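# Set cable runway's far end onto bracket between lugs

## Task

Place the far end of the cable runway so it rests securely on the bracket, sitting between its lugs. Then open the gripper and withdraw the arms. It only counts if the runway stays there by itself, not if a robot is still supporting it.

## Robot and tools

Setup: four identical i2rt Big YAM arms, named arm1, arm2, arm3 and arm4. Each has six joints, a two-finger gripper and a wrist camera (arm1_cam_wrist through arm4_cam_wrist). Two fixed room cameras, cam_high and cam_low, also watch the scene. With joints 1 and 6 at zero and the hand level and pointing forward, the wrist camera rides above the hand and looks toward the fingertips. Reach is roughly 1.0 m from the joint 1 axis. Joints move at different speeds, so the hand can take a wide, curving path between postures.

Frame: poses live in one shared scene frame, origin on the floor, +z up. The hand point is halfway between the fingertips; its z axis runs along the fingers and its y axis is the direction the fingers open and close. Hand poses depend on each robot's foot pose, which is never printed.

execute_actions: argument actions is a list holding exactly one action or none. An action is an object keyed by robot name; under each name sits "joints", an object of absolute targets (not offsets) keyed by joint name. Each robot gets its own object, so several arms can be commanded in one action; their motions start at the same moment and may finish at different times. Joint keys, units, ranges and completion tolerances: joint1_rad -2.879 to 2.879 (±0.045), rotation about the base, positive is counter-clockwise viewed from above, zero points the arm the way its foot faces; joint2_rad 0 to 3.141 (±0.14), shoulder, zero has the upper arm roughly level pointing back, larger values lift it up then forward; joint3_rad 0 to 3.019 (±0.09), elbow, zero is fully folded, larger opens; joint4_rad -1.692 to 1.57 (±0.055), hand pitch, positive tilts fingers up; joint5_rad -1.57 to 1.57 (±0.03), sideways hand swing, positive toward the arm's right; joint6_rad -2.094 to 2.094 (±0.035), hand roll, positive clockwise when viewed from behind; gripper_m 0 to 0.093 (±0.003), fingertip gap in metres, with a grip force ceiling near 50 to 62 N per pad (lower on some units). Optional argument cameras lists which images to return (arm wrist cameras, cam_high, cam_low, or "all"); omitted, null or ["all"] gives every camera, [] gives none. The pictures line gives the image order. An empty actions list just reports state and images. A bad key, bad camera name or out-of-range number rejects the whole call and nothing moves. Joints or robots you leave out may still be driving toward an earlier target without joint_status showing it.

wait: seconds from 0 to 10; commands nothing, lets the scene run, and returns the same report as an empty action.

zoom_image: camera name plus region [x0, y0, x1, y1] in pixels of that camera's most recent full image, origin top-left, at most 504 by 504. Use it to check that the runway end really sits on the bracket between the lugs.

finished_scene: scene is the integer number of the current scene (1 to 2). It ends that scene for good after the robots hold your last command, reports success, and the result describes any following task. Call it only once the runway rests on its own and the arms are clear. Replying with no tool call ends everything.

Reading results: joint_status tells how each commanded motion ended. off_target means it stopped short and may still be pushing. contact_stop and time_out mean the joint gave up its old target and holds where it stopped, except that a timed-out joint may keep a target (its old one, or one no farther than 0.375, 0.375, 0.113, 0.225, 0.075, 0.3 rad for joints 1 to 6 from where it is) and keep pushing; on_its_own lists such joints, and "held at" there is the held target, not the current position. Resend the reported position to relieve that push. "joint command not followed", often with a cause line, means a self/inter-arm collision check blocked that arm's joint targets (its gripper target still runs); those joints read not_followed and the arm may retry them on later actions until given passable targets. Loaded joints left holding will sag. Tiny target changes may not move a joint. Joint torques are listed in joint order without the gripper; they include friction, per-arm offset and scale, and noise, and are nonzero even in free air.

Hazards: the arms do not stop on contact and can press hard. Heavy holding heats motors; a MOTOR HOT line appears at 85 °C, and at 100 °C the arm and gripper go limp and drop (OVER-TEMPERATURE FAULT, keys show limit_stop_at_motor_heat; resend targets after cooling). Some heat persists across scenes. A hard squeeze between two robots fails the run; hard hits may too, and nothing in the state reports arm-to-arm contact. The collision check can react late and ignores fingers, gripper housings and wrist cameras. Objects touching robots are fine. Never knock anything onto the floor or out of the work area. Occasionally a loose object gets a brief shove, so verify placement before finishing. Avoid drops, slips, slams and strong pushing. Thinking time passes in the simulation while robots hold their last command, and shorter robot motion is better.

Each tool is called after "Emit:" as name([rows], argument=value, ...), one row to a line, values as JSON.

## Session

Emit:
execute_actions(actions=[])

Scene clock: 0.00 s.
Joint torques (N m, as the arm reports them, + toward a larger angle): no reading
Motor temperatures (°C, as the motors report them): arm1=[31 29 31 32 28 30] | arm2=[28 31 29 29 30 31] | arm3=[30 33 36 27 28 30] | arm4=[31 32 31 31 28 31]
arm1.joint_positions: joint1_rad=+0.152 joint2_rad=+0.502 joint3_rad=+1.440 joint4_rad=-1.467 joint5_rad=+0.188 joint6_rad=+0.360 gripper_m=+0.094
arm1.joint_status: not commanded
arm1.hand: x=-0.9698 y=-0.3211 z=+1.3922 quat_wxyz=(-0.346, +0.458, -0.734, -0.363) (m; scene frame)
arm2.joint_positions: joint1_rad=+0.033 joint2_rad=+0.544 joint3_rad=+1.332 joint4_rad=-1.298 joint5_rad=+0.252 joint6_rad=+0.033 gripper_m=+0.095
arm2.joint_status: not commanded
arm2.hand: x=-0.3608 y=+0.3124 z=+1.3007 quat_wxyz=(-0.268, -0.681, -0.522, +0.438) (m; scene frame)
arm3.joint_positions: joint1_rad=+0.018 joint2_rad=+0.655 joint3_rad=+1.348 joint4_rad=-1.451 joint5_rad=-0.133 joint6_rad=-0.365 gripper_m=+0.095
arm3.joint_status: not commanded
arm3.hand: x=+0.5523 y=-0.3201 z=+1.3019 quat_wxyz=(-0.263, +0.815, -0.415, -0.307) (m; scene frame)
arm4.joint_positions: joint1_rad=-0.290 joint2_rad=+0.423 joint3_rad=+1.325 joint4_rad=-1.514 joint5_rad=+0.031 joint6_rad=-0.468 gripper_m=+0.095
arm4.joint_status: not commanded
arm4.hand: x=+1.1950 y=+0.3588 z=+1.3440 quat_wxyz=(-0.193, -0.529, -0.713, +0.418) (m; scene frame)
pictures: arm1_cam_wrist, arm2_cam_wrist, arm3_cam_wrist, arm4_cam_wrist, cam_high, cam_low
Images, in order (width x height): arm1_cam_wrist 504x504, arm2_cam_wrist 504x504, arm3_cam_wrist 504x504, arm4_cam_wrist 504x504, cam_high 672x504, cam_low 672x504.

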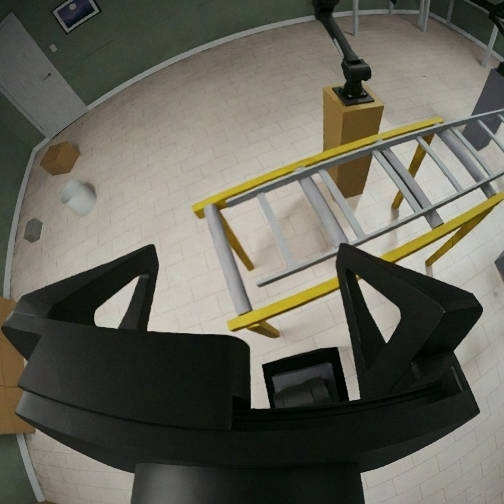

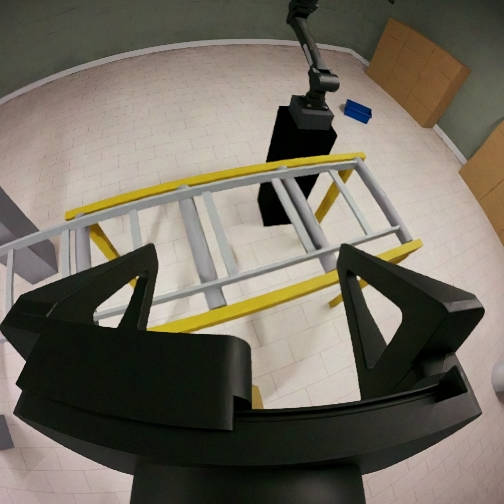

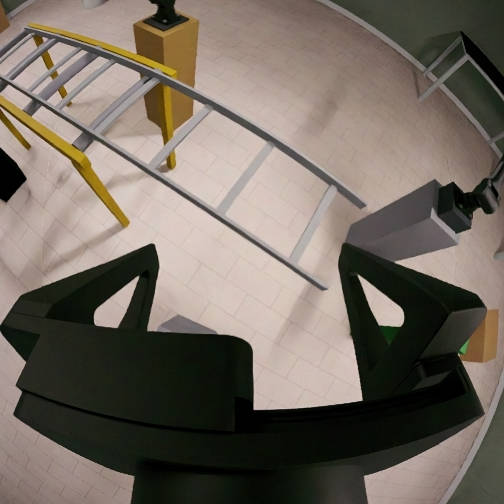

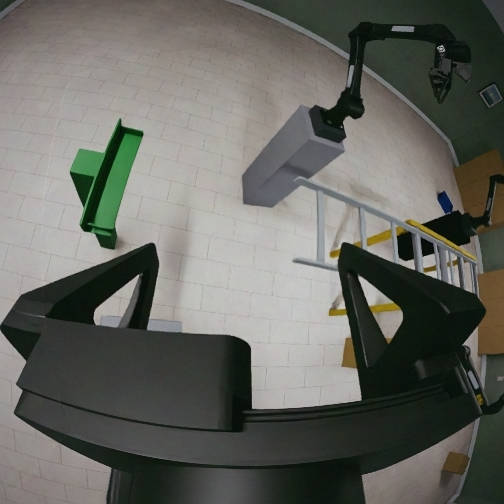

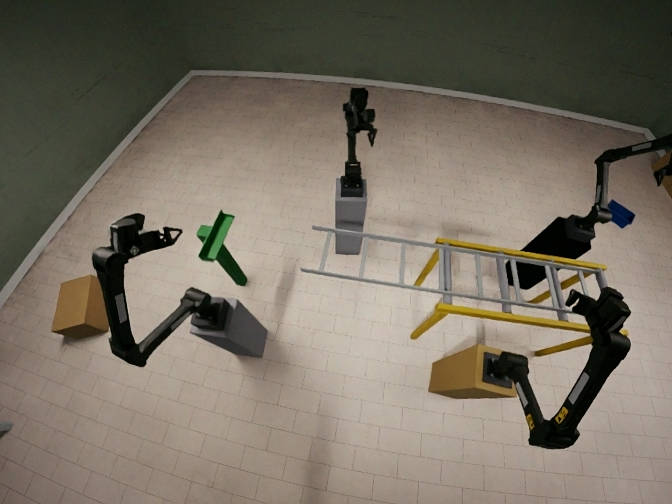

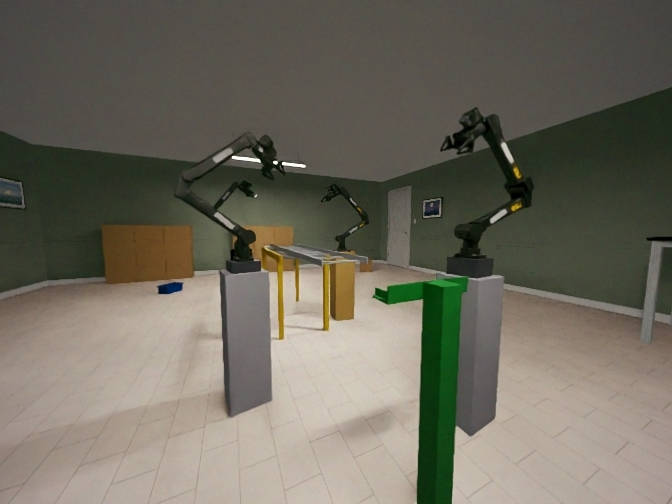

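Emit:
execute_actions([
  {"arm3":{"joints":{"joint1_rad":0.099,"joint2_rad":1.785,"joint3_rad":1.36,"joint4_rad":-1.132,"joint5_rad":0,"joint6_rad":0.295}},"arm4":{"joints":{"joint1_rad":0.093,"joint2_rad":1.73,"joint3_rad":1.40,"joint4_rad":-1.213,"joint5_rad":0,"joint6_rad":1.784}}},
], cameras=["arm3_cam_wrist","arm4_cam_wrist","cam_low"])

Emit:
zoom_image(camera="cam_low", region=[260, 200, 400, 290])

Scene clock: 4.47 s.
Joint torques (N m, as the arm reports them, + toward a larger angle): arm1=[ 0.19  3.15  8.66  1.98  0.13 -0.09] | arm2=[-1.11  2.82  9.36  2.19  0.02  0.  ] | arm3=[ -0.01 -16.79   9.83   0.75   0.08  -0.01] | arm4=[  1.07 -16.2   10.86   0.39   0.09   0.09]
Motor temperatures (°C, as the motors report them): arm1=[31 29 32 32 28 30] | arm2=[28 31 30 29 30 31] | arm3=[30 33 37 27 28 30] | arm4=[31 32 32 31 28 31]
arm1.joint_positions: joint1_rad=+0.152 joint2_rad=+0.502 joint3_rad=+1.440 joint4_rad=-1.467 joint5_rad=+0.188 joint6_rad=+0.360 gripper_m=+0.094
arm1.joint_status: not commanded
arm1.hand: x=-0.9698 y=-0.3211 z=+1.3922 quat_wxyz=(-0.346, +0.458, -0.734, -0.363) (m; scene frame)
arm2.joint_positions: joint1_rad=+0.033 joint2_rad=+0.544 joint3_rad=+1.332 joint4_rad=-1.298 joint5_rad=+0.252 joint6_rad=+0.033 gripper_m=+0.095
arm2.joint_status: not commanded
arm2.hand: x=-0.3608 y=+0.3124 z=+1.3007 quat_wxyz=(-0.268, -0.681, -0.522, +0.438) (m; scene frame)
arm3.joint_positions: joint1_rad=+0.091 joint2_rad=+1.774 joint3_rad=+1.348 joint4_rad=-1.137 joint5_rad=-0.002 joint6_rad=+0.281 gripper_m=+0.095
arm3.joint_status: all done
arm3.hand: x=+0.4780 y=-0.0466 z=+0.8977 quat_wxyz=(-0.002, +0.707, -0.707, -0.009) (m; scene frame)
arm4.joint_positions: joint1_rad=+0.082 joint2_rad=+1.731 joint3_rad=+1.386 joint4_rad=-1.218 joint5_rad=+0.002 joint6_rad=+1.773 gripper_m=+0.095
arm4.joint_status: all done
arm4.hand: x=+1.3263 y=-0.0003 z=+0.9544 quat_wxyz=(-0.003, -1.000, -0.003, +0.004) (m; scene frame)
pictures: arm3_cam_wrist, arm4_cam_wrist, cam_low
Images, in order (width x height): arm3_cam_wrist 504x504, arm4_cam_wrist 504x504, cam_low 672x504.

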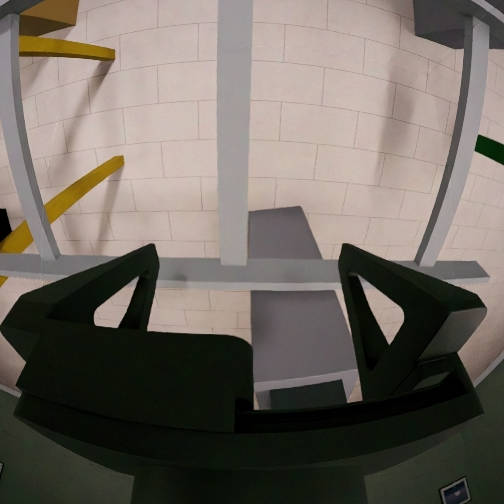

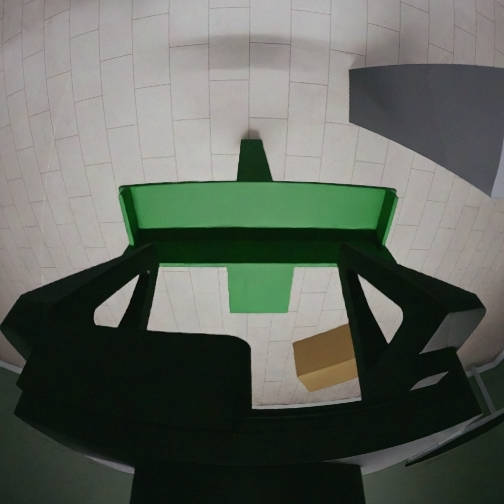

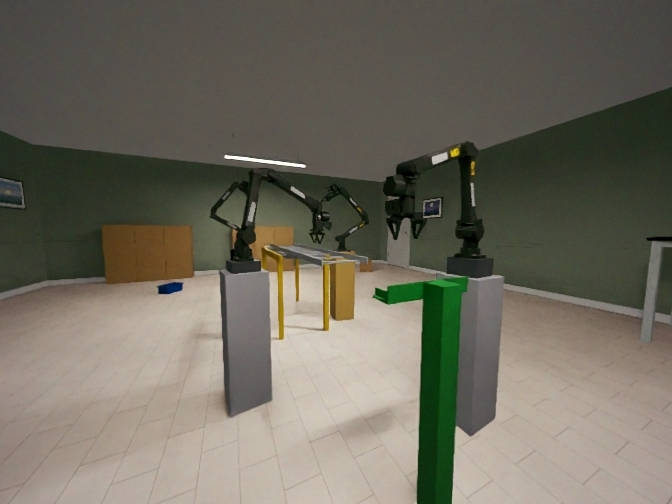

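Region (260, 200, 400, 290) of cam_low's 672x504 image, scaled by 3.600, with more detail than that image has; it fills the top 324 rows of this view, and the rest is white.

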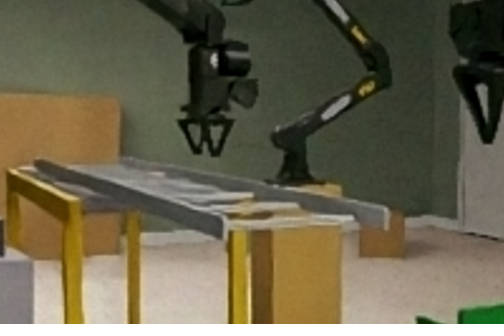

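Emit:
execute_actions([
  {"arm3":{"joints":{"joint1_rad":0.128,"joint2_rad":1.985,"joint3_rad":1.25,"joint4_rad":-0.838,"joint6_rad":0.31,"gripper_m":0.07}},"arm4":{"joints":{"joint1_rad":-1.028,"joint2_rad":2.12,"joint3_rad":1.96,"joint4_rad":-1.39,"joint6_rad":-0.903}}},
], cameras=["arm3_cam_wrist","arm4_cam_wrist","cam_high"])

Scene clock: 11.77 s.
Joint torques (N m, as the arm reports them, + toward a larger angle): arm1=[ 0.21  3.16  8.67  1.98  0.13 -0.09] | arm2=[-1.1   2.91  9.38  2.18  0.02  0.  ] | arm3=[ -0.08 -19.13   7.78   0.91   0.08  -0.04] | arm4=[  0.47 -23.92  13.3   -0.18  -0.11  -0.09]
Motor temperatures (°C, as the motors report them): arm1=[31 29 33 32 28 30] | arm2=[28 31 31 29 30 31] | arm3=[30 34 38 27 28 30] | arm4=[31 33 33 31 28 31]
arm1.joint_positions: joint1_rad=+0.152 joint2_rad=+0.502 joint3_rad=+1.440 joint4_rad=-1.467 joint5_rad=+0.188 joint6_rad=+0.360 gripper_m=+0.094
arm1.joint_status: not commanded
arm1.hand: x=-0.9698 y=-0.3211 z=+1.3922 quat_wxyz=(-0.346, +0.458, -0.734, -0.363) (m; scene frame)
arm2.joint_positions: joint1_rad=+0.033 joint2_rad=+0.544 joint3_rad=+1.332 joint4_rad=-1.298 joint5_rad=+0.252 joint6_rad=+0.033 gripper_m=+0.095
arm2.joint_status: not commanded
arm2.hand: x=-0.3608 y=+0.3124 z=+1.3007 quat_wxyz=(-0.268, -0.681, -0.522, +0.438) (m; scene frame)
arm3.joint_positions: joint1_rad=+0.123 joint2_rad=+1.990 joint3_rad=+1.244 joint4_rad=-0.849 joint5_rad=-0.002 joint6_rad=+0.296 gripper_m=+0.070
arm3.joint_status: all done
arm3.hand: x=+0.4622 y=-0.0516 z=+0.7577 quat_wxyz=(+0.005, +0.713, -0.701, +0.005) (m; scene frame)
arm4.joint_positions: joint1_rad=-1.035 joint2_rad=+2.136 joint3_rad=+1.924 joint4_rad=-1.379 joint5_rad=+0.003 joint6_rad=-0.893 gripper_m=+0.095
arm4.joint_status: all done
arm4.hand: x=+0.7075 y=+0.1005 z=+0.9277 quat_wxyz=(+0.004, -0.713, -0.702, -0.009) (m; scene frame)
pictures: arm3_cam_wrist, arm4_cam_wrist, cam_high
Images, in order (width x height): arm3_cam_wrist 504x504, arm4_cam_wrist 504x504, cam_high 672x504.

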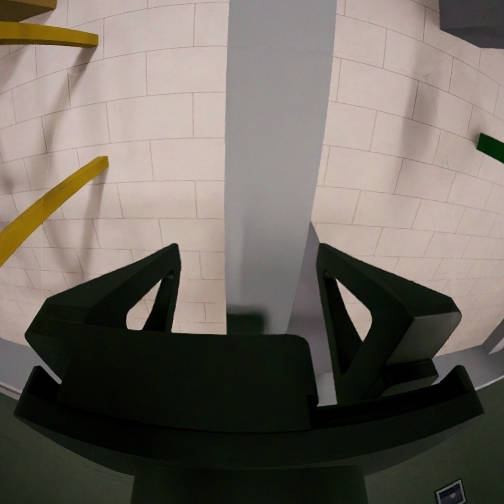

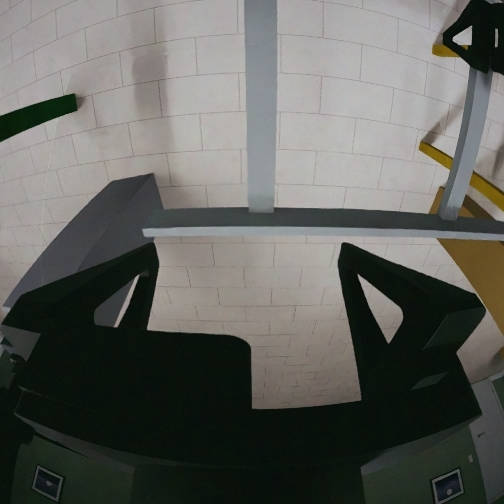

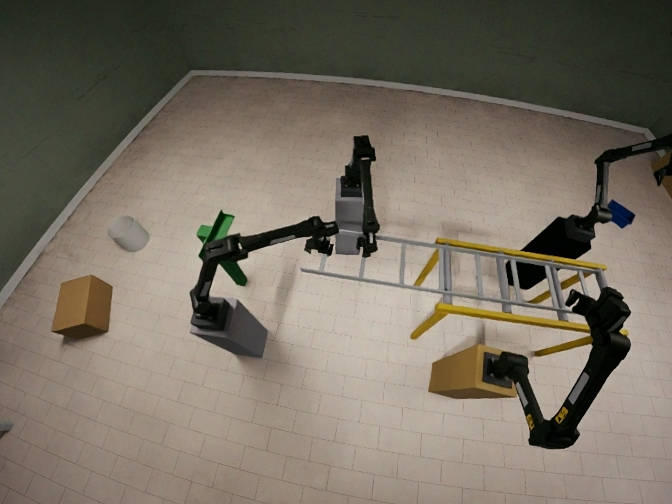

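Emit:
execute_actions([
  {"arm3":{"joints":{"gripper_m":0.0}},"arm4":{"joints":{"joint1_rad":-1.005,"joint2_rad":2.345,"joint3_rad":1.87,"joint4_rad":-1.075,"joint6_rad":-0.887}}},
], cameras=["arm4_cam_wrist"])

Scene clock: 15.00 s.
Joint torques (N m, as the arm reports them, + toward a larger angle): arm1=[ 0.19  3.17  8.66  1.98  0.13 -0.09] | arm2=[-1.13  2.84  9.37  2.18  0.03  0.  ] | arm3=[ -0.13 -19.61   7.69   0.89  -0.1   -0.34] | arm4=[  0.84 -24.79  10.36   0.69  -0.12   0.08]
Motor temperatures (°C, as the motors report them): arm1=[31 29 33 32 28 30] | arm2=[28 31 31 29 30 31] | arm3=[30 34 38 27 28 30] | arm4=[31 34 34 31 28 31]
arm1.joint_positions: joint1_rad=+0.152 joint2_rad=+0.502 joint3_rad=+1.440 joint4_rad=-1.467 joint5_rad=+0.188 joint6_rad=+0.360 gripper_m=+0.094
arm1.joint_status: not commanded
arm1.hand: x=-0.9698 y=-0.3211 z=+1.3922 quat_wxyz=(-0.346, +0.458, -0.734, -0.363) (m; scene frame)
arm2.joint_positions: joint1_rad=+0.033 joint2_rad=+0.544 joint3_rad=+1.332 joint4_rad=-1.298 joint5_rad=+0.252 joint6_rad=+0.033 gripper_m=+0.095
arm2.joint_status: not commanded
arm2.hand: x=-0.3608 y=+0.3124 z=+1.3007 quat_wxyz=(-0.268, -0.681, -0.522, +0.438) (m; scene frame)
arm3.joint_positions: joint1_rad=+0.120 joint2_rad=+1.990 joint3_rad=+1.244 joint4_rad=-0.849 joint5_rad=+0.003 joint6_rad=+0.328 gripper_m=+0.024
arm3.joint_status: gripper_m off_target (ended at +0.024, target +0.000)
arm3.hand: x=+0.4645 y=-0.0510 z=+0.7576 quat_wxyz=(+0.002, +0.701, -0.714, +0.006) (m; scene frame)
arm4.joint_positions: joint1_rad=-1.016 joint2_rad=+2.362 joint3_rad=+1.855 joint4_rad=-1.086 joint5_rad=+0.003 joint6_rad=-0.893 gripper_m=+0.095
arm4.joint_status: all done
arm4.hand: x=+0.7007 y=+0.0803 z=+0.7577 quat_wxyz=(+0.004, -0.706, -0.709, -0.010) (m; scene frame)
pictures: arm4_cam_wrist
Images, in order (width x height): arm4_cam_wrist 504x504.

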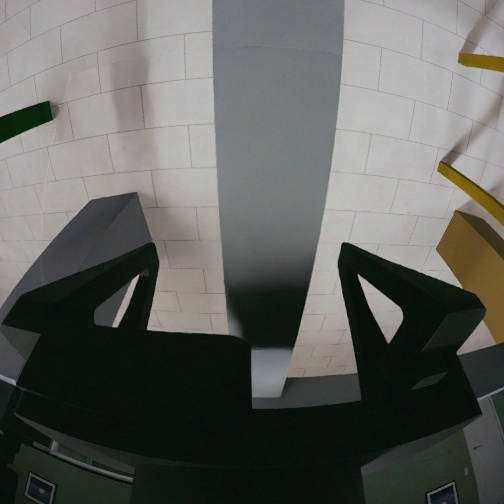

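Emit:
execute_actions([
  {"arm4":{"joints":{"gripper_m":0.0}}},
], cameras=["arm4_cam_wrist"])

Scene clock: 16.53 s.
Joint torques (N m, as the arm reports them, + toward a larger angle): arm1=[ 0.2   3.14  8.66  1.98  0.13 -0.09] | arm2=[-1.18  2.84  9.32  2.23  0.02  0.  ] | arm3=[  0.2  -19.2    7.82   0.76  -0.24  -0.27] | arm4=[  1.08 -24.85  10.24   0.09  -0.36   0.06]
Motor temperatures (°C, as the motors report them): arm1=[31 29 33 32 28 30] | arm2=[28 31 31 29 30 31] | arm3=[30 35 38 27 28 30] | arm4=[31 34 34 31 29 31]
arm1.joint_positions: joint1_rad=+0.152 joint2_rad=+0.502 joint3_rad=+1.440 joint4_rad=-1.467 joint5_rad=+0.188 joint6_rad=+0.360 gripper_m=+0.094
arm1.joint_status: not commanded
arm1.hand: x=-0.9698 y=-0.3211 z=+1.3922 quat_wxyz=(-0.346, +0.458, -0.734, -0.363) (m; scene frame)
arm2.joint_positions: joint1_rad=+0.033 joint2_rad=+0.544 joint3_rad=+1.332 joint4_rad=-1.298 joint5_rad=+0.252 joint6_rad=+0.033 gripper_m=+0.095
arm2.joint_status: not commanded
arm2.hand: x=-0.3608 y=+0.3124 z=+1.3007 quat_wxyz=(-0.268, -0.681, -0.522, +0.438) (m; scene frame)
arm3.joint_positions: joint1_rad=+0.119 joint2_rad=+1.990 joint3_rad=+1.244 joint4_rad=-0.849 joint5_rad=+0.008 joint6_rad=+0.328 gripper_m=+0.024
arm3.joint_status: not commanded
arm3.hand: x=+0.4656 y=-0.0507 z=+0.7577 quat_wxyz=(+0.001, +0.700, -0.714, +0.007) (m; scene frame)
arm4.joint_positions: joint1_rad=-1.017 joint2_rad=+2.362 joint3_rad=+1.856 joint4_rad=-1.071 joint5_rad=+0.009 joint6_rad=-0.892 gripper_m=+0.023
arm4.joint_status: gripper_m off_target (ended at +0.023, target +0.000)
arm4.hand: x=+0.6961 y=+0.0793 z=+0.7580 quat_wxyz=(+0.008, -0.706, -0.708, -0.002) (m; scene frame)
pictures: arm4_cam_wrist
Images, in order (width x height): arm4_cam_wrist 504x504.

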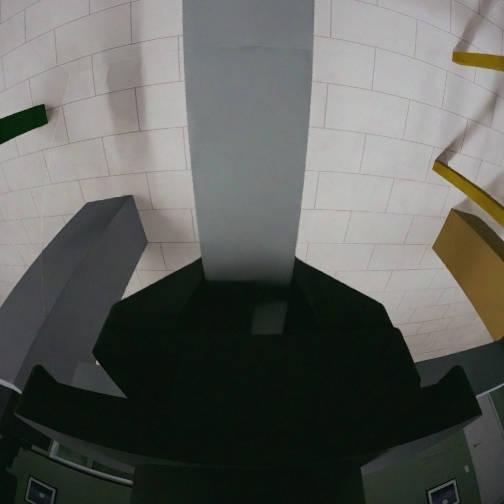

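Emit:
execute_actions([
  {"arm3":{"joints":{"joint1_rad":-0.03,"joint2_rad":1.92,"joint3_rad":1.19,"joint4_rad":-0.815,"joint5_rad":0,"joint6_rad":0.162}},"arm4":{"joints":{"joint1_rad":-0.948,"joint2_rad":2.175,"joint3_rad":1.586,"joint4_rad":-0.955,"joint5_rad":0,"joint6_rad":-0.827}}},
], cameras=[])

Emit:
execute_actions([
  {"arm3":{"joints":{"joint1_rad":-0.19,"joint2_rad":1.88,"joint3_rad":1.19,"joint4_rad":-0.821,"joint5_rad":0,"joint6_rad":0.0}},"arm4":{"joints":{"joint1_rad":-0.85,"joint2_rad":2.035,"joint3_rad":1.385,"joint4_rad":-0.868,"joint5_rad":0,"joint6_rad":-0.73}}},
], cameras=["cam_high"])

Scene clock: 22.93 s.
Joint torques (N m, as the arm reports them, + toward a larger angle): arm1=[ 0.19  3.17  8.66  1.99  0.13 -0.09] | arm2=[-1.2   2.77  9.33  2.19  0.03  0.  ] | arm3=[  1.25 -20.64   7.94   0.24  -0.14  -0.13] | arm4=[ -0.89 -24.21   9.94  -0.34  -0.07  -0.07]
Motor temperatures (°C, as the motors report them): arm1=[31 29 34 32 28 30] | arm2=[28 31 32 29 30 31] | arm3=[30 35 38 27 28 30] | arm4=[31 35 34 31 29 31]
arm1.joint_positions: joint1_rad=+0.152 joint2_rad=+0.502 joint3_rad=+1.440 joint4_rad=-1.467 joint5_rad=+0.188 joint6_rad=+0.360 gripper_m=+0.094
arm1.joint_status: not commanded
arm1.hand: x=-0.9698 y=-0.3211 z=+1.3922 quat_wxyz=(-0.346, +0.458, -0.734, -0.363) (m; scene frame)
arm2.joint_positions: joint1_rad=+0.033 joint2_rad=+0.544 joint3_rad=+1.332 joint4_rad=-1.298 joint5_rad=+0.252 joint6_rad=+0.033 gripper_m=+0.095
arm2.joint_status: not commanded
arm2.hand: x=-0.3608 y=+0.3124 z=+1.3007 quat_wxyz=(-0.268, -0.681, -0.522, +0.438) (m; scene frame)
arm3.joint_positions: joint1_rad=-0.049 joint2_rad=+1.952 joint3_rad=+1.179 joint4_rad=-0.811 joint5_rad=+0.004 joint6_rad=+0.158 gripper_m=+0.024
arm3.joint_status: all done
arm3.hand: x=+0.5512 y=-0.0483 z=+0.7579 quat_wxyz=(+0.001, +0.701, -0.713, +0.001) (m; scene frame)
arm4.joint_positions: joint1_rad=-0.938 joint2_rad=+2.215 joint3_rad=+1.567 joint4_rad=-0.941 joint5_rad=+0.002 joint6_rad=-0.815 gripper_m=+0.023
arm4.joint_status: all done
arm4.hand: x=+0.7815 y=+0.0850 z=+0.7561 quat_wxyz=(+0.004, -0.705, -0.709, -0.008) (m; scene frame)
pictures: none
No camera images: the call's "cameras" was empty. Leave "cameras" out to get every camera's image.

Scene clock: 24.17 s.
Joint torques (N m, as the arm reports them, + toward a larger angle): arm1=[ 0.2   3.15  8.67  1.98  0.13 -0.09] | arm2=[-1.3   2.81  9.39  2.21  0.03  0.  ] | arm3=[  1.07 -23.96   8.35  -0.04  -0.21  -0.04] | arm4=[ -0.67 -24.44  10.56  -0.3   -0.05  -0.03]
Motor temperatures (°C, as the motors report them): arm1=[31 29 34 32 28 30] | arm2=[28 31 32 29 30 31] | arm3=[30 35 38 27 28 30] | arm4=[31 35 34 31 29 31]
arm1.joint_positions: joint1_rad=+0.152 joint2_rad=+0.502 joint3_rad=+1.440 joint4_rad=-1.467 joint5_rad=+0.188 joint6_rad=+0.360 gripper_m=+0.094
arm1.joint_status: not commanded
arm1.hand: x=-0.9698 y=-0.3211 z=+1.3922 quat_wxyz=(-0.346, +0.458, -0.734, -0.363) (m; scene frame)
arm2.joint_positions: joint1_rad=+0.033 joint2_rad=+0.544 joint3_rad=+1.332 joint4_rad=-1.298 joint5_rad=+0.252 joint6_rad=+0.033 gripper_m=+0.095
arm2.joint_status: not commanded
arm2.hand: x=-0.3608 y=+0.3124 z=+1.3007 quat_wxyz=(-0.268, -0.681, -0.522, +0.438) (m; scene frame)
arm3.joint_positions: joint1_rad=-0.213 joint2_rad=+1.948 joint3_rad=+1.176 joint4_rad=-0.809 joint5_rad=+0.006 joint6_rad=-0.008 gripper_m=+0.024
arm3.joint_status: all done
arm3.hand: x=+0.6324 y=-0.0439 z=+0.7587 quat_wxyz=(+0.000, +0.702, -0.712, +0.000) (m; scene frame)
arm4.joint_positions: joint1_rad=-0.843 joint2_rad=+2.103 joint3_rad=+1.352 joint4_rad=-0.854 joint5_rad=+0.001 joint6_rad=-0.724 gripper_m=+0.023
arm4.joint_status: all done
arm4.hand: x=+0.8620 y=+0.0910 z=+0.7553 quat_wxyz=(+0.006, -0.704, -0.710, -0.016) (m; scene frame)
pictures: cam_high
Images, in order (width x height): cam_high 672x504.

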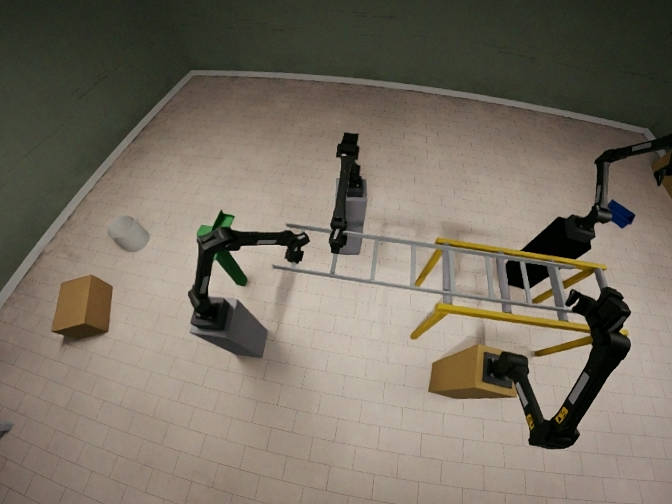

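Emit:
execute_actions([
  {"arm3":{"joints":{"joint1_rad":-0.479,"joint2_rad":1.895,"joint3_rad":1.30,"joint4_rad":-0.85,"joint5_rad":0,"joint6_rad":-0.295}},"arm4":{"joints":{"joint1_rad":-0.617,"joint2_rad":1.84,"joint3_rad":1.115,"joint4_rad":-0.722,"joint5_rad":0,"joint6_rad":-0.491}}},
], cameras=["cam_high"])

Scene clock: 27.70 s.
Joint torques (N m, as the arm reports them, + toward a larger angle): arm1=[ 0.2   3.15  8.66  1.98  0.13 -0.09] | arm2=[-1.25  2.76  9.36  2.24  0.03 -0.01] | arm3=[  0.21 -24.55  13.51  -0.34  -0.13  -0.31] | arm4=[ -0.11 -24.24  10.15  -0.48  -0.02   0.05]
Motor temperatures (°C, as the motors report them): arm1=[31 29 34 32 28 30] | arm2=[28 31 32 29 30 31] | arm3=[30 36 39 27 28 30] | arm4=[31 36 34 31 29 32]
arm1.joint_positions: joint1_rad=+0.152 joint2_rad=+0.502 joint3_rad=+1.440 joint4_rad=-1.467 joint5_rad=+0.188 joint6_rad=+0.360 gripper_m=+0.094
arm1.joint_status: not commanded
arm1.hand: x=-0.9698 y=-0.3211 z=+1.3922 quat_wxyz=(-0.346, +0.458, -0.734, -0.363) (m; scene frame)
arm2.joint_positions: joint1_rad=+0.033 joint2_rad=+0.544 joint3_rad=+1.332 joint4_rad=-1.298 joint5_rad=+0.252 joint6_rad=+0.033 gripper_m=+0.095
arm2.joint_status: not commanded
arm2.hand: x=-0.3608 y=+0.3124 z=+1.3007 quat_wxyz=(-0.268, -0.681, -0.522, +0.438) (m; scene frame)
arm3.joint_positions: joint1_rad=-0.483 joint2_rad=+1.962 joint3_rad=+1.220 joint4_rad=-0.829 joint5_rad=+0.004 joint6_rad=-0.276 gripper_m=+0.024
arm3.joint_status: all done
arm3.hand: x=+0.7684 y=-0.0509 z=+0.7634 quat_wxyz=(-0.003, +0.701, -0.713, -0.004) (m; scene frame)
arm4.joint_positions: joint1_rad=-0.618 joint2_rad=+1.947 joint3_rad=+1.079 joint4_rad=-0.703 joint5_rad=+0.001 joint6_rad=-0.493 gripper_m=+0.023
arm4.joint_status: all done
arm4.hand: x=+0.9970 y=+0.0854 z=+0.7585 quat_wxyz=(+0.004, -0.706, -0.708, +0.001) (m; scene frame)
pictures: cam_high
Images, in order (width x height): cam_high 672x504.

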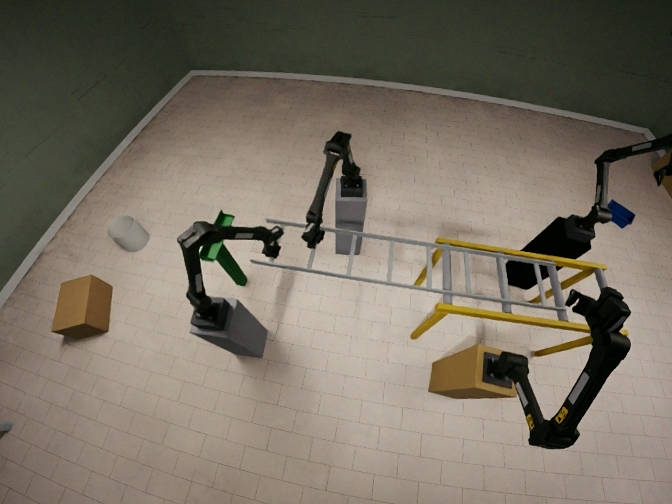

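Emit:
execute_actions([
  {"arm3":{"joints":{"joint1_rad":-0.745,"joint2_rad":2.01,"joint3_rad":1.565,"joint4_rad":-0.978,"joint5_rad":0,"joint6_rad":-0.565}},"arm4":{"joints":{"joint1_rad":-0.275,"joint2_rad":1.69,"joint3_rad":0.945,"joint4_rad":-0.69,"joint5_rad":0,"joint6_rad":-0.149}}},
], cameras=["cam_high","cam_low","arm4_cam_wrist"])

Emit:
zoom_image(camera="cam_low", region=[320, 220, 500, 320])

Emit:
zoom_image(camera="cam_high", region=[170, 180, 310, 280])

Scene clock: 31.70 s.
Joint torques (N m, as the arm reports them, + toward a larger angle): arm1=[ 0.18  3.14  8.66  1.99  0.13 -0.09] | arm2=[-1.28  2.94  9.34  2.18  0.03  0.  ] | arm3=[  0.74 -27.68  13.28   0.51  -0.44  -0.25] | arm4=[ -0.27 -21.64  10.76   0.01   0.33   0.07]
Motor temperatures (°C, as the motors report them): arm1=[31 29 34 32 28 30] | arm2=[28 31 32 29 30 31] | arm3=[30 37 41 27 28 30] | arm4=[31 36 34 31 29 32]
arm1.joint_positions: joint1_rad=+0.152 joint2_rad=+0.502 joint3_rad=+1.440 joint4_rad=-1.467 joint5_rad=+0.188 joint6_rad=+0.360 gripper_m=+0.094
arm1.joint_status: not commanded
arm1.hand: x=-0.9698 y=-0.3211 z=+1.3922 quat_wxyz=(-0.346, +0.458, -0.734, -0.363) (m; scene frame)
arm2.joint_positions: joint1_rad=+0.033 joint2_rad=+0.544 joint3_rad=+1.332 joint4_rad=-1.298 joint5_rad=+0.252 joint6_rad=+0.033 gripper_m=+0.095
arm2.joint_status: not commanded
arm2.hand: x=-0.3608 y=+0.3124 z=+1.3007 quat_wxyz=(-0.268, -0.681, -0.522, +0.438) (m; scene frame)
arm3.joint_positions: joint1_rad=-0.754 joint2_rad=+2.079 joint3_rad=+1.498 joint4_rad=-0.981 joint5_rad=+0.010 joint6_rad=-0.551 gripper_m=+0.024
arm3.joint_status: all done
arm3.hand: x=+0.9355 y=-0.0449 z=+0.7844 quat_wxyz=(-0.007, +0.702, -0.712, -0.001) (m; scene frame)
arm4.joint_positions: joint1_rad=-0.274 joint2_rad=+1.792 joint3_rad=+0.899 joint4_rad=-0.682 joint5_rad=-0.008 joint6_rad=-0.155 gripper_m=+0.023
arm4.joint_status: all done
arm4.hand: x=+1.1605 y=+0.0953 z=+0.7785 quat_wxyz=(+0.002, -0.704, -0.710, -0.003) (m; scene frame)
pictures: arm4_cam_wrist, cam_high, cam_low
Images, in order (width x height): arm4_cam_wrist 504x504, cam_high 672x504, cam_low 672x504.

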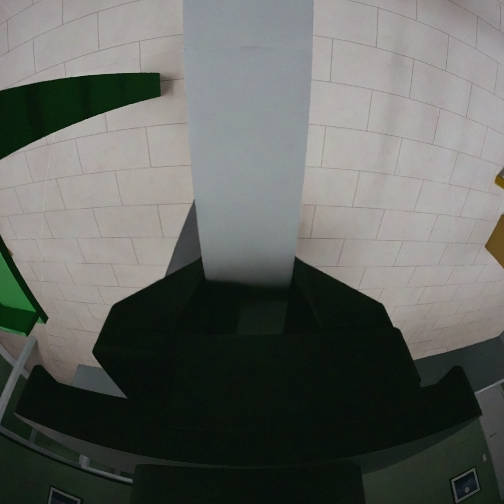

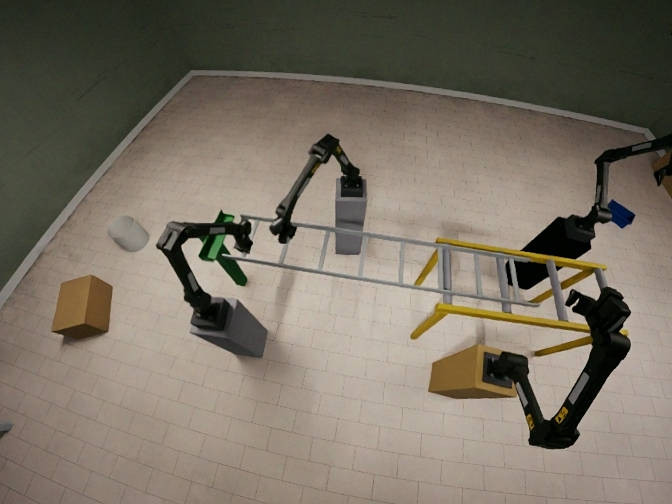

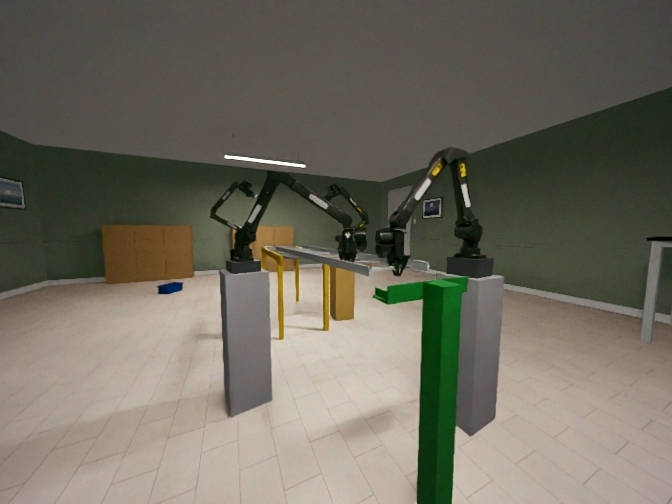

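Region (320, 220, 500, 320) of cam_low's 672x504 image, scaled by 2.800, with more detail than that image has.

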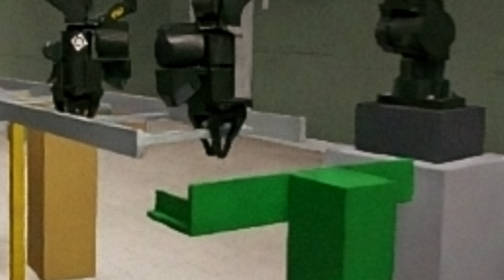

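Region (170, 180, 310, 280) of cam_high's 672x504 image, scaled by 3.600, with more detail than that image has; it fills the top 360 rows of this view, and the rest is white.

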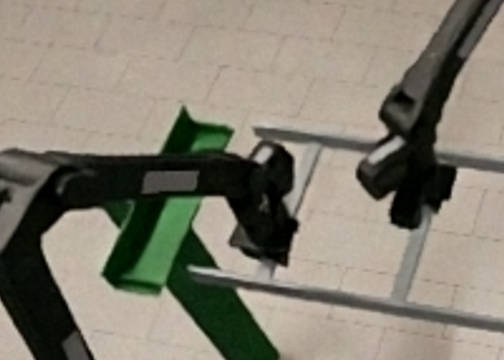

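Emit:
execute_actions([
  {"arm3":{"joints":{"joint1_rad":-0.89,"joint2_rad":2.145,"joint3_rad":1.76,"joint4_rad":-1.055,"joint5_rad":0,"joint6_rad":-0.705}},"arm4":{"joints":{"joint1_rad":-0.036,"joint2_rad":1.74,"joint3_rad":1.0,"joint4_rad":-0.66,"joint5_rad":0,"joint6_rad":0.09}}},
], cameras=["cam_high","cam_low","arm4_cam_wrist"])

Emit:
zoom_image(camera="cam_low", region=[320, 220, 500, 320])

Emit:
zoom_image(camera="cam_high", region=[170, 180, 310, 280])

Scene clock: 39.13 s.
Joint torques (N m, as the arm reports them, + toward a larger angle): arm1=[ 0.19  3.15  8.66  1.98  0.13 -0.09] | arm2=[-1.27  2.91  9.39  2.22  0.02 -0.01] | arm3=[  0.41 -28.33  14.05   0.41  -0.21  -0.29] | arm4=[ -0.65 -21.7   12.76   0.02   0.19  -0.08]
Motor temperatures (°C, as the motors report them): arm1=[31 29 34 32 28 30] | arm2=[28 31 32 29 30 31] | arm3=[30 38 43 27 28 30] | arm4=[31 36 34 31 29 32]
arm1.joint_positions: joint1_rad=+0.152 joint2_rad=+0.502 joint3_rad=+1.440 joint4_rad=-1.467 joint5_rad=+0.188 joint6_rad=+0.360 gripper_m=+0.094
arm1.joint_status: not commanded
arm1.hand: x=-0.9698 y=-0.3211 z=+1.3922 quat_wxyz=(-0.346, +0.458, -0.734, -0.363) (m; scene frame)
arm2.joint_positions: joint1_rad=+0.033 joint2_rad=+0.544 joint3_rad=+1.332 joint4_rad=-1.298 joint5_rad=+0.252 joint6_rad=+0.033 gripper_m=+0.095
arm2.joint_status: not commanded
arm2.hand: x=-0.3608 y=+0.3124 z=+1.3007 quat_wxyz=(-0.268, -0.681, -0.522, +0.438) (m; scene frame)
arm3.joint_positions: joint1_rad=-0.903 joint2_rad=+2.206 joint3_rad=+1.690 joint4_rad=-1.054 joint5_rad=+0.004 joint6_rad=-0.689 gripper_m=+0.024
arm3.joint_status: all done
arm3.hand: x=+1.0355 y=-0.0613 z=+0.7717 quat_wxyz=(-0.002, +0.699, -0.716, -0.003) (m; scene frame)
arm4.joint_positions: joint1_rad=-0.027 joint2_rad=+1.845 joint3_rad=+0.931 joint4_rad=-0.653 joint5_rad=-0.003 joint6_rad=+0.101 gripper_m=+0.023
arm4.joint_status: all done
arm4.hand: x=+1.2618 y=+0.0788 z=+0.7646 quat_wxyz=(+0.002, -0.708, -0.707, +0.001) (m; scene frame)
pictures: arm4_cam_wrist, cam_high, cam_low
Images, in order (width x height): arm4_cam_wrist 504x504, cam_high 672x504, cam_low 672x504.

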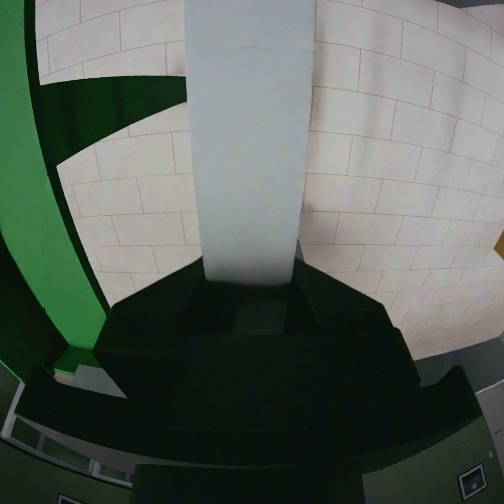

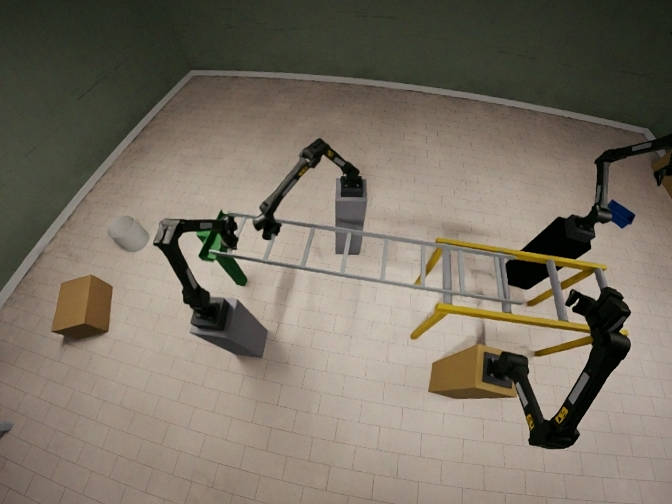

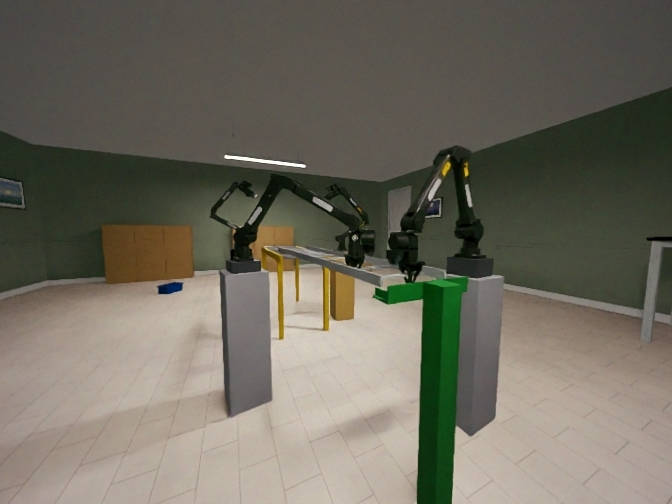

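Region (320, 220, 500, 320) of cam_low's 672x504 image, scaled by 2.800, with more detail than that image has.

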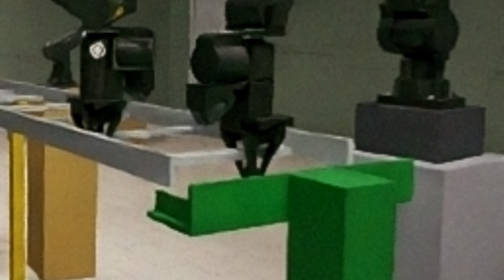

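Region (170, 180, 310, 280) of cam_high's 672x504 image, scaled by 3.600, with more detail than that image has; it fills the top 360 rows of this view, and the rest is white.

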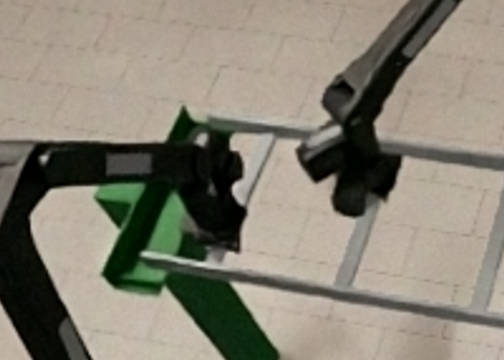

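Emit:
execute_actions([
  {"arm3":{"joints":{"joint1_rad":-0.93,"joint2_rad":2.225,"joint3_rad":1.895,"joint4_rad":-1.115,"joint6_rad":-0.745}},"arm4":{"joints":{"joint1_rad":0.066,"joint2_rad":1.75,"joint6_rad":0.19}}},
], cameras=["cam_high","cam_low","arm4_cam_wrist"])

Emit:
zoom_image(camera="cam_low", region=[320, 220, 500, 320])

Emit:
zoom_image(camera="cam_high", region=[170, 180, 310, 280])

Scene clock: 44.20 s.
Joint torques (N m, as the arm reports them, + toward a larger angle): arm1=[ 0.19  3.16  8.66  1.99  0.13 -0.09] | arm2=[-1.19  2.89  9.38  2.18  0.03 -0.01] | arm3=[  0.44 -29.36  15.49  -0.26  -0.3   -0.28] | arm4=[  0.15 -22.24  12.66  -0.37  -0.14   0.04]
Motor temperatures (°C, as the motors report them): arm1=[31 29 34 32 28 30] | arm2=[28 31 33 29 30 31] | arm3=[30 39 44 27 28 30] | arm4=[31 36 35 31 29 32]
arm1.joint_positions: joint1_rad=+0.152 joint2_rad=+0.502 joint3_rad=+1.440 joint4_rad=-1.467 joint5_rad=+0.188 joint6_rad=+0.360 gripper_m=+0.094
arm1.joint_status: not commanded
arm1.hand: x=-0.9698 y=-0.3211 z=+1.3922 quat_wxyz=(-0.346, +0.458, -0.734, -0.363) (m; scene frame)
arm2.joint_positions: joint1_rad=+0.033 joint2_rad=+0.544 joint3_rad=+1.332 joint4_rad=-1.298 joint5_rad=+0.252 joint6_rad=+0.033 gripper_m=+0.095
arm2.joint_status: not commanded
arm2.hand: x=-0.3608 y=+0.3124 z=+1.3007 quat_wxyz=(-0.268, -0.681, -0.522, +0.438) (m; scene frame)
arm3.joint_positions: joint1_rad=-0.942 joint2_rad=+2.277 joint3_rad=+1.810 joint4_rad=-1.103 joint5_rad=+0.005 joint6_rad=-0.730 gripper_m=+0.024
arm3.joint_status: all done
arm3.hand: x=+1.0721 y=-0.0583 z=+0.7675 quat_wxyz=(-0.002, +0.699, -0.715, -0.003) (m; scene frame)
arm4.joint_positions: joint1_rad=+0.063 joint2_rad=+1.858 joint3_rad=+0.931 joint4_rad=-0.644 joint5_rad=+0.005 joint6_rad=+0.188 gripper_m=+0.023
arm4.joint_status: all done
arm4.hand: x=+1.2980 y=+0.0845 z=+0.7590 quat_wxyz=(+0.006, -0.707, -0.708, +0.003) (m; scene frame)
pictures: arm4_cam_wrist, cam_high, cam_low
Images, in order (width x height): arm4_cam_wrist 504x504, cam_high 672x504, cam_low 672x504.

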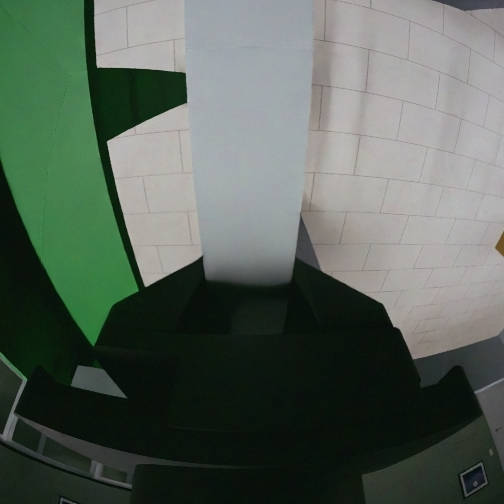

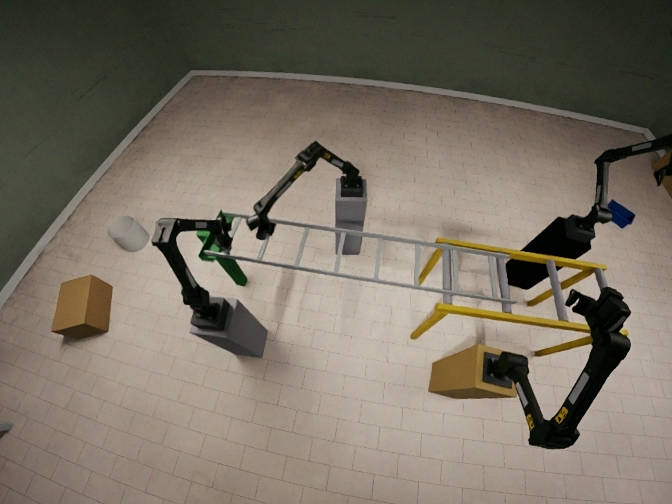

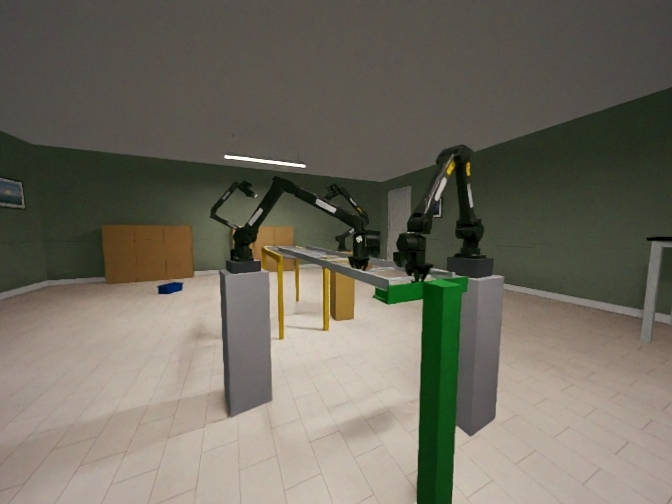

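Region (320, 220, 500, 320) of cam_low's 672x504 image, scaled by 2.800, with more detail than that image has.

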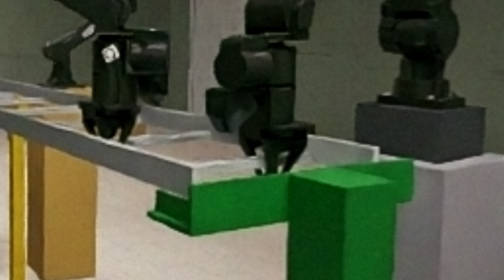

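Region (170, 180, 310, 280) of cam_high's 672x504 image, scaled by 3.600, with more detail than that image has; it fills the top 360 rows of this view, and the rest is white.

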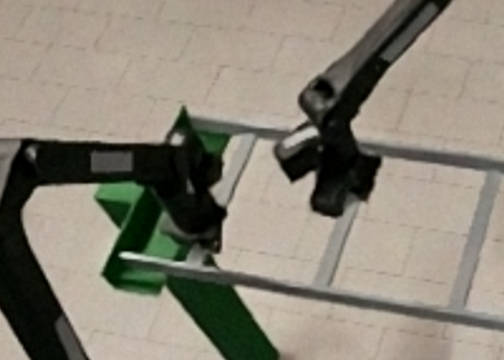

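Emit:
execute_actions([
  {"arm3":{"joints":{"joint1_rad":-0.955,"joint2_rad":2.28,"joint3_rad":1.955,"joint4_rad":-1.12,"joint6_rad":-0.76}},"arm4":{"joints":{"joint1_rad":0.118,"joint2_rad":1.785,"joint4_rad":-0.62,"joint6_rad":0.235}}},
], cameras=["cam_high","cam_low","arm4_cam_wrist"])

Emit:
zoom_image(camera="cam_low", region=[320, 220, 500, 320])

Emit:
zoom_image(camera="cam_high", region=[170, 180, 310, 280])

Scene clock: 48.10 s.
Joint torques (N m, as the arm reports them, + toward a larger angle): arm1=[ 0.18  3.14  8.66  1.99  0.13 -0.09] | arm2=[-1.26  2.82  9.36  2.19  0.02 -0.01] | arm3=[ -0.5  -27.97  15.55   0.4   -0.24  -0.23] | arm4=[  1.38 -21.97  12.47   0.2   -0.12   0.09]
Motor temperatures (°C, as the motors report them): arm1=[31 29 34 32 28 30] | arm2=[28 31 33 29 30 31] | arm3=[30 40 45 27 28 30] | arm4=[31 36 35 31 29 32]
arm1.joint_positions: joint1_rad=+0.152 joint2_rad=+0.502 joint3_rad=+1.440 joint4_rad=-1.467 joint5_rad=+0.188 joint6_rad=+0.360 gripper_m=+0.094
arm1.joint_status: not commanded
arm1.hand: x=-0.9698 y=-0.3211 z=+1.3922 quat_wxyz=(-0.346, +0.458, -0.734, -0.363) (m; scene frame)
arm2.joint_positions: joint1_rad=+0.033 joint2_rad=+0.544 joint3_rad=+1.332 joint4_rad=-1.298 joint5_rad=+0.252 joint6_rad=+0.033 gripper_m=+0.095
arm2.joint_status: not commanded
arm2.hand: x=-0.3608 y=+0.3124 z=+1.3007 quat_wxyz=(-0.268, -0.681, -0.522, +0.438) (m; scene frame)
arm3.joint_positions: joint1_rad=-0.960 joint2_rad=+2.319 joint3_rad=+1.867 joint4_rad=-1.117 joint5_rad=+0.004 joint6_rad=-0.747 gripper_m=+0.024
arm3.joint_status: all done
arm3.hand: x=+1.0890 y=-0.0571 z=+0.7595 quat_wxyz=(-0.002, +0.699, -0.715, -0.003) (m; scene frame)
arm4.joint_positions: joint1_rad=+0.102 joint2_rad=+1.881 joint3_rad=+0.931 joint4_rad=-0.619 joint5_rad=+0.006 joint6_rad=+0.227 gripper_m=+0.023
arm4.joint_status: all done
arm4.hand: x=+1.3144 y=+0.0867 z=+0.7495 quat_wxyz=(+0.005, -0.706, -0.708, +0.004) (m; scene frame)
pictures: arm4_cam_wrist, cam_high, cam_low
Images, in order (width x height): arm4_cam_wrist 504x504, cam_high 672x504, cam_low 672x504.

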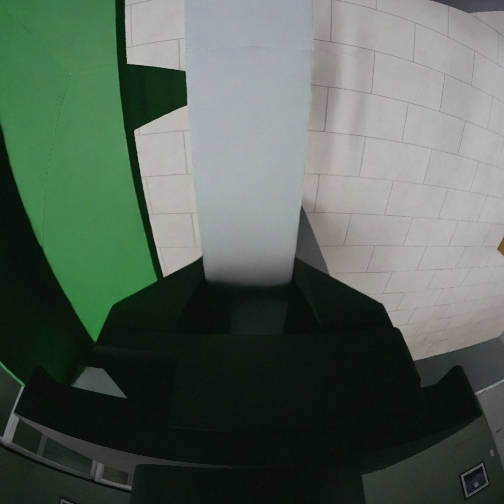

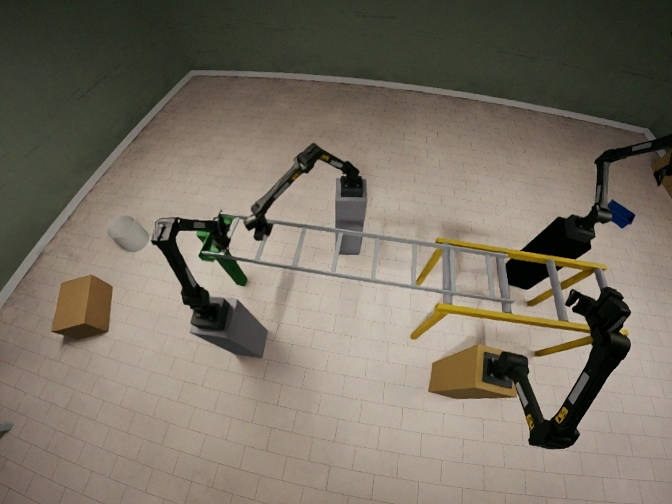

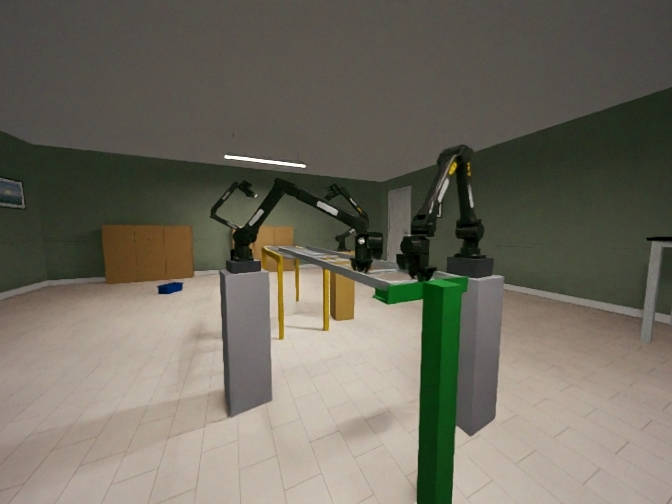

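Region (320, 220, 500, 320) of cam_low's 672x504 image, scaled by 2.800, with more detail than that image has.

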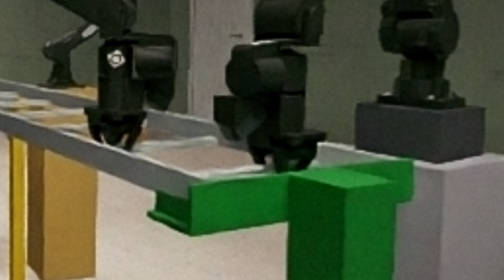

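Region (170, 180, 310, 280) of cam_high's 672x504 image, scaled by 3.600, with more detail than that image has; it fills the top 360 rows of this view, and the rest is white.

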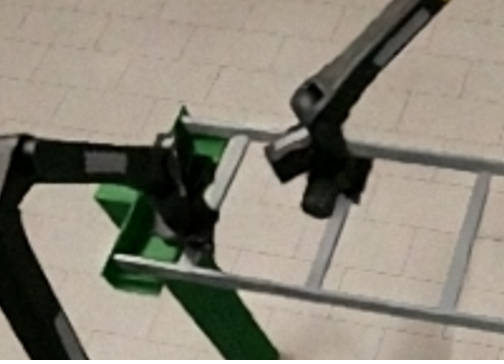

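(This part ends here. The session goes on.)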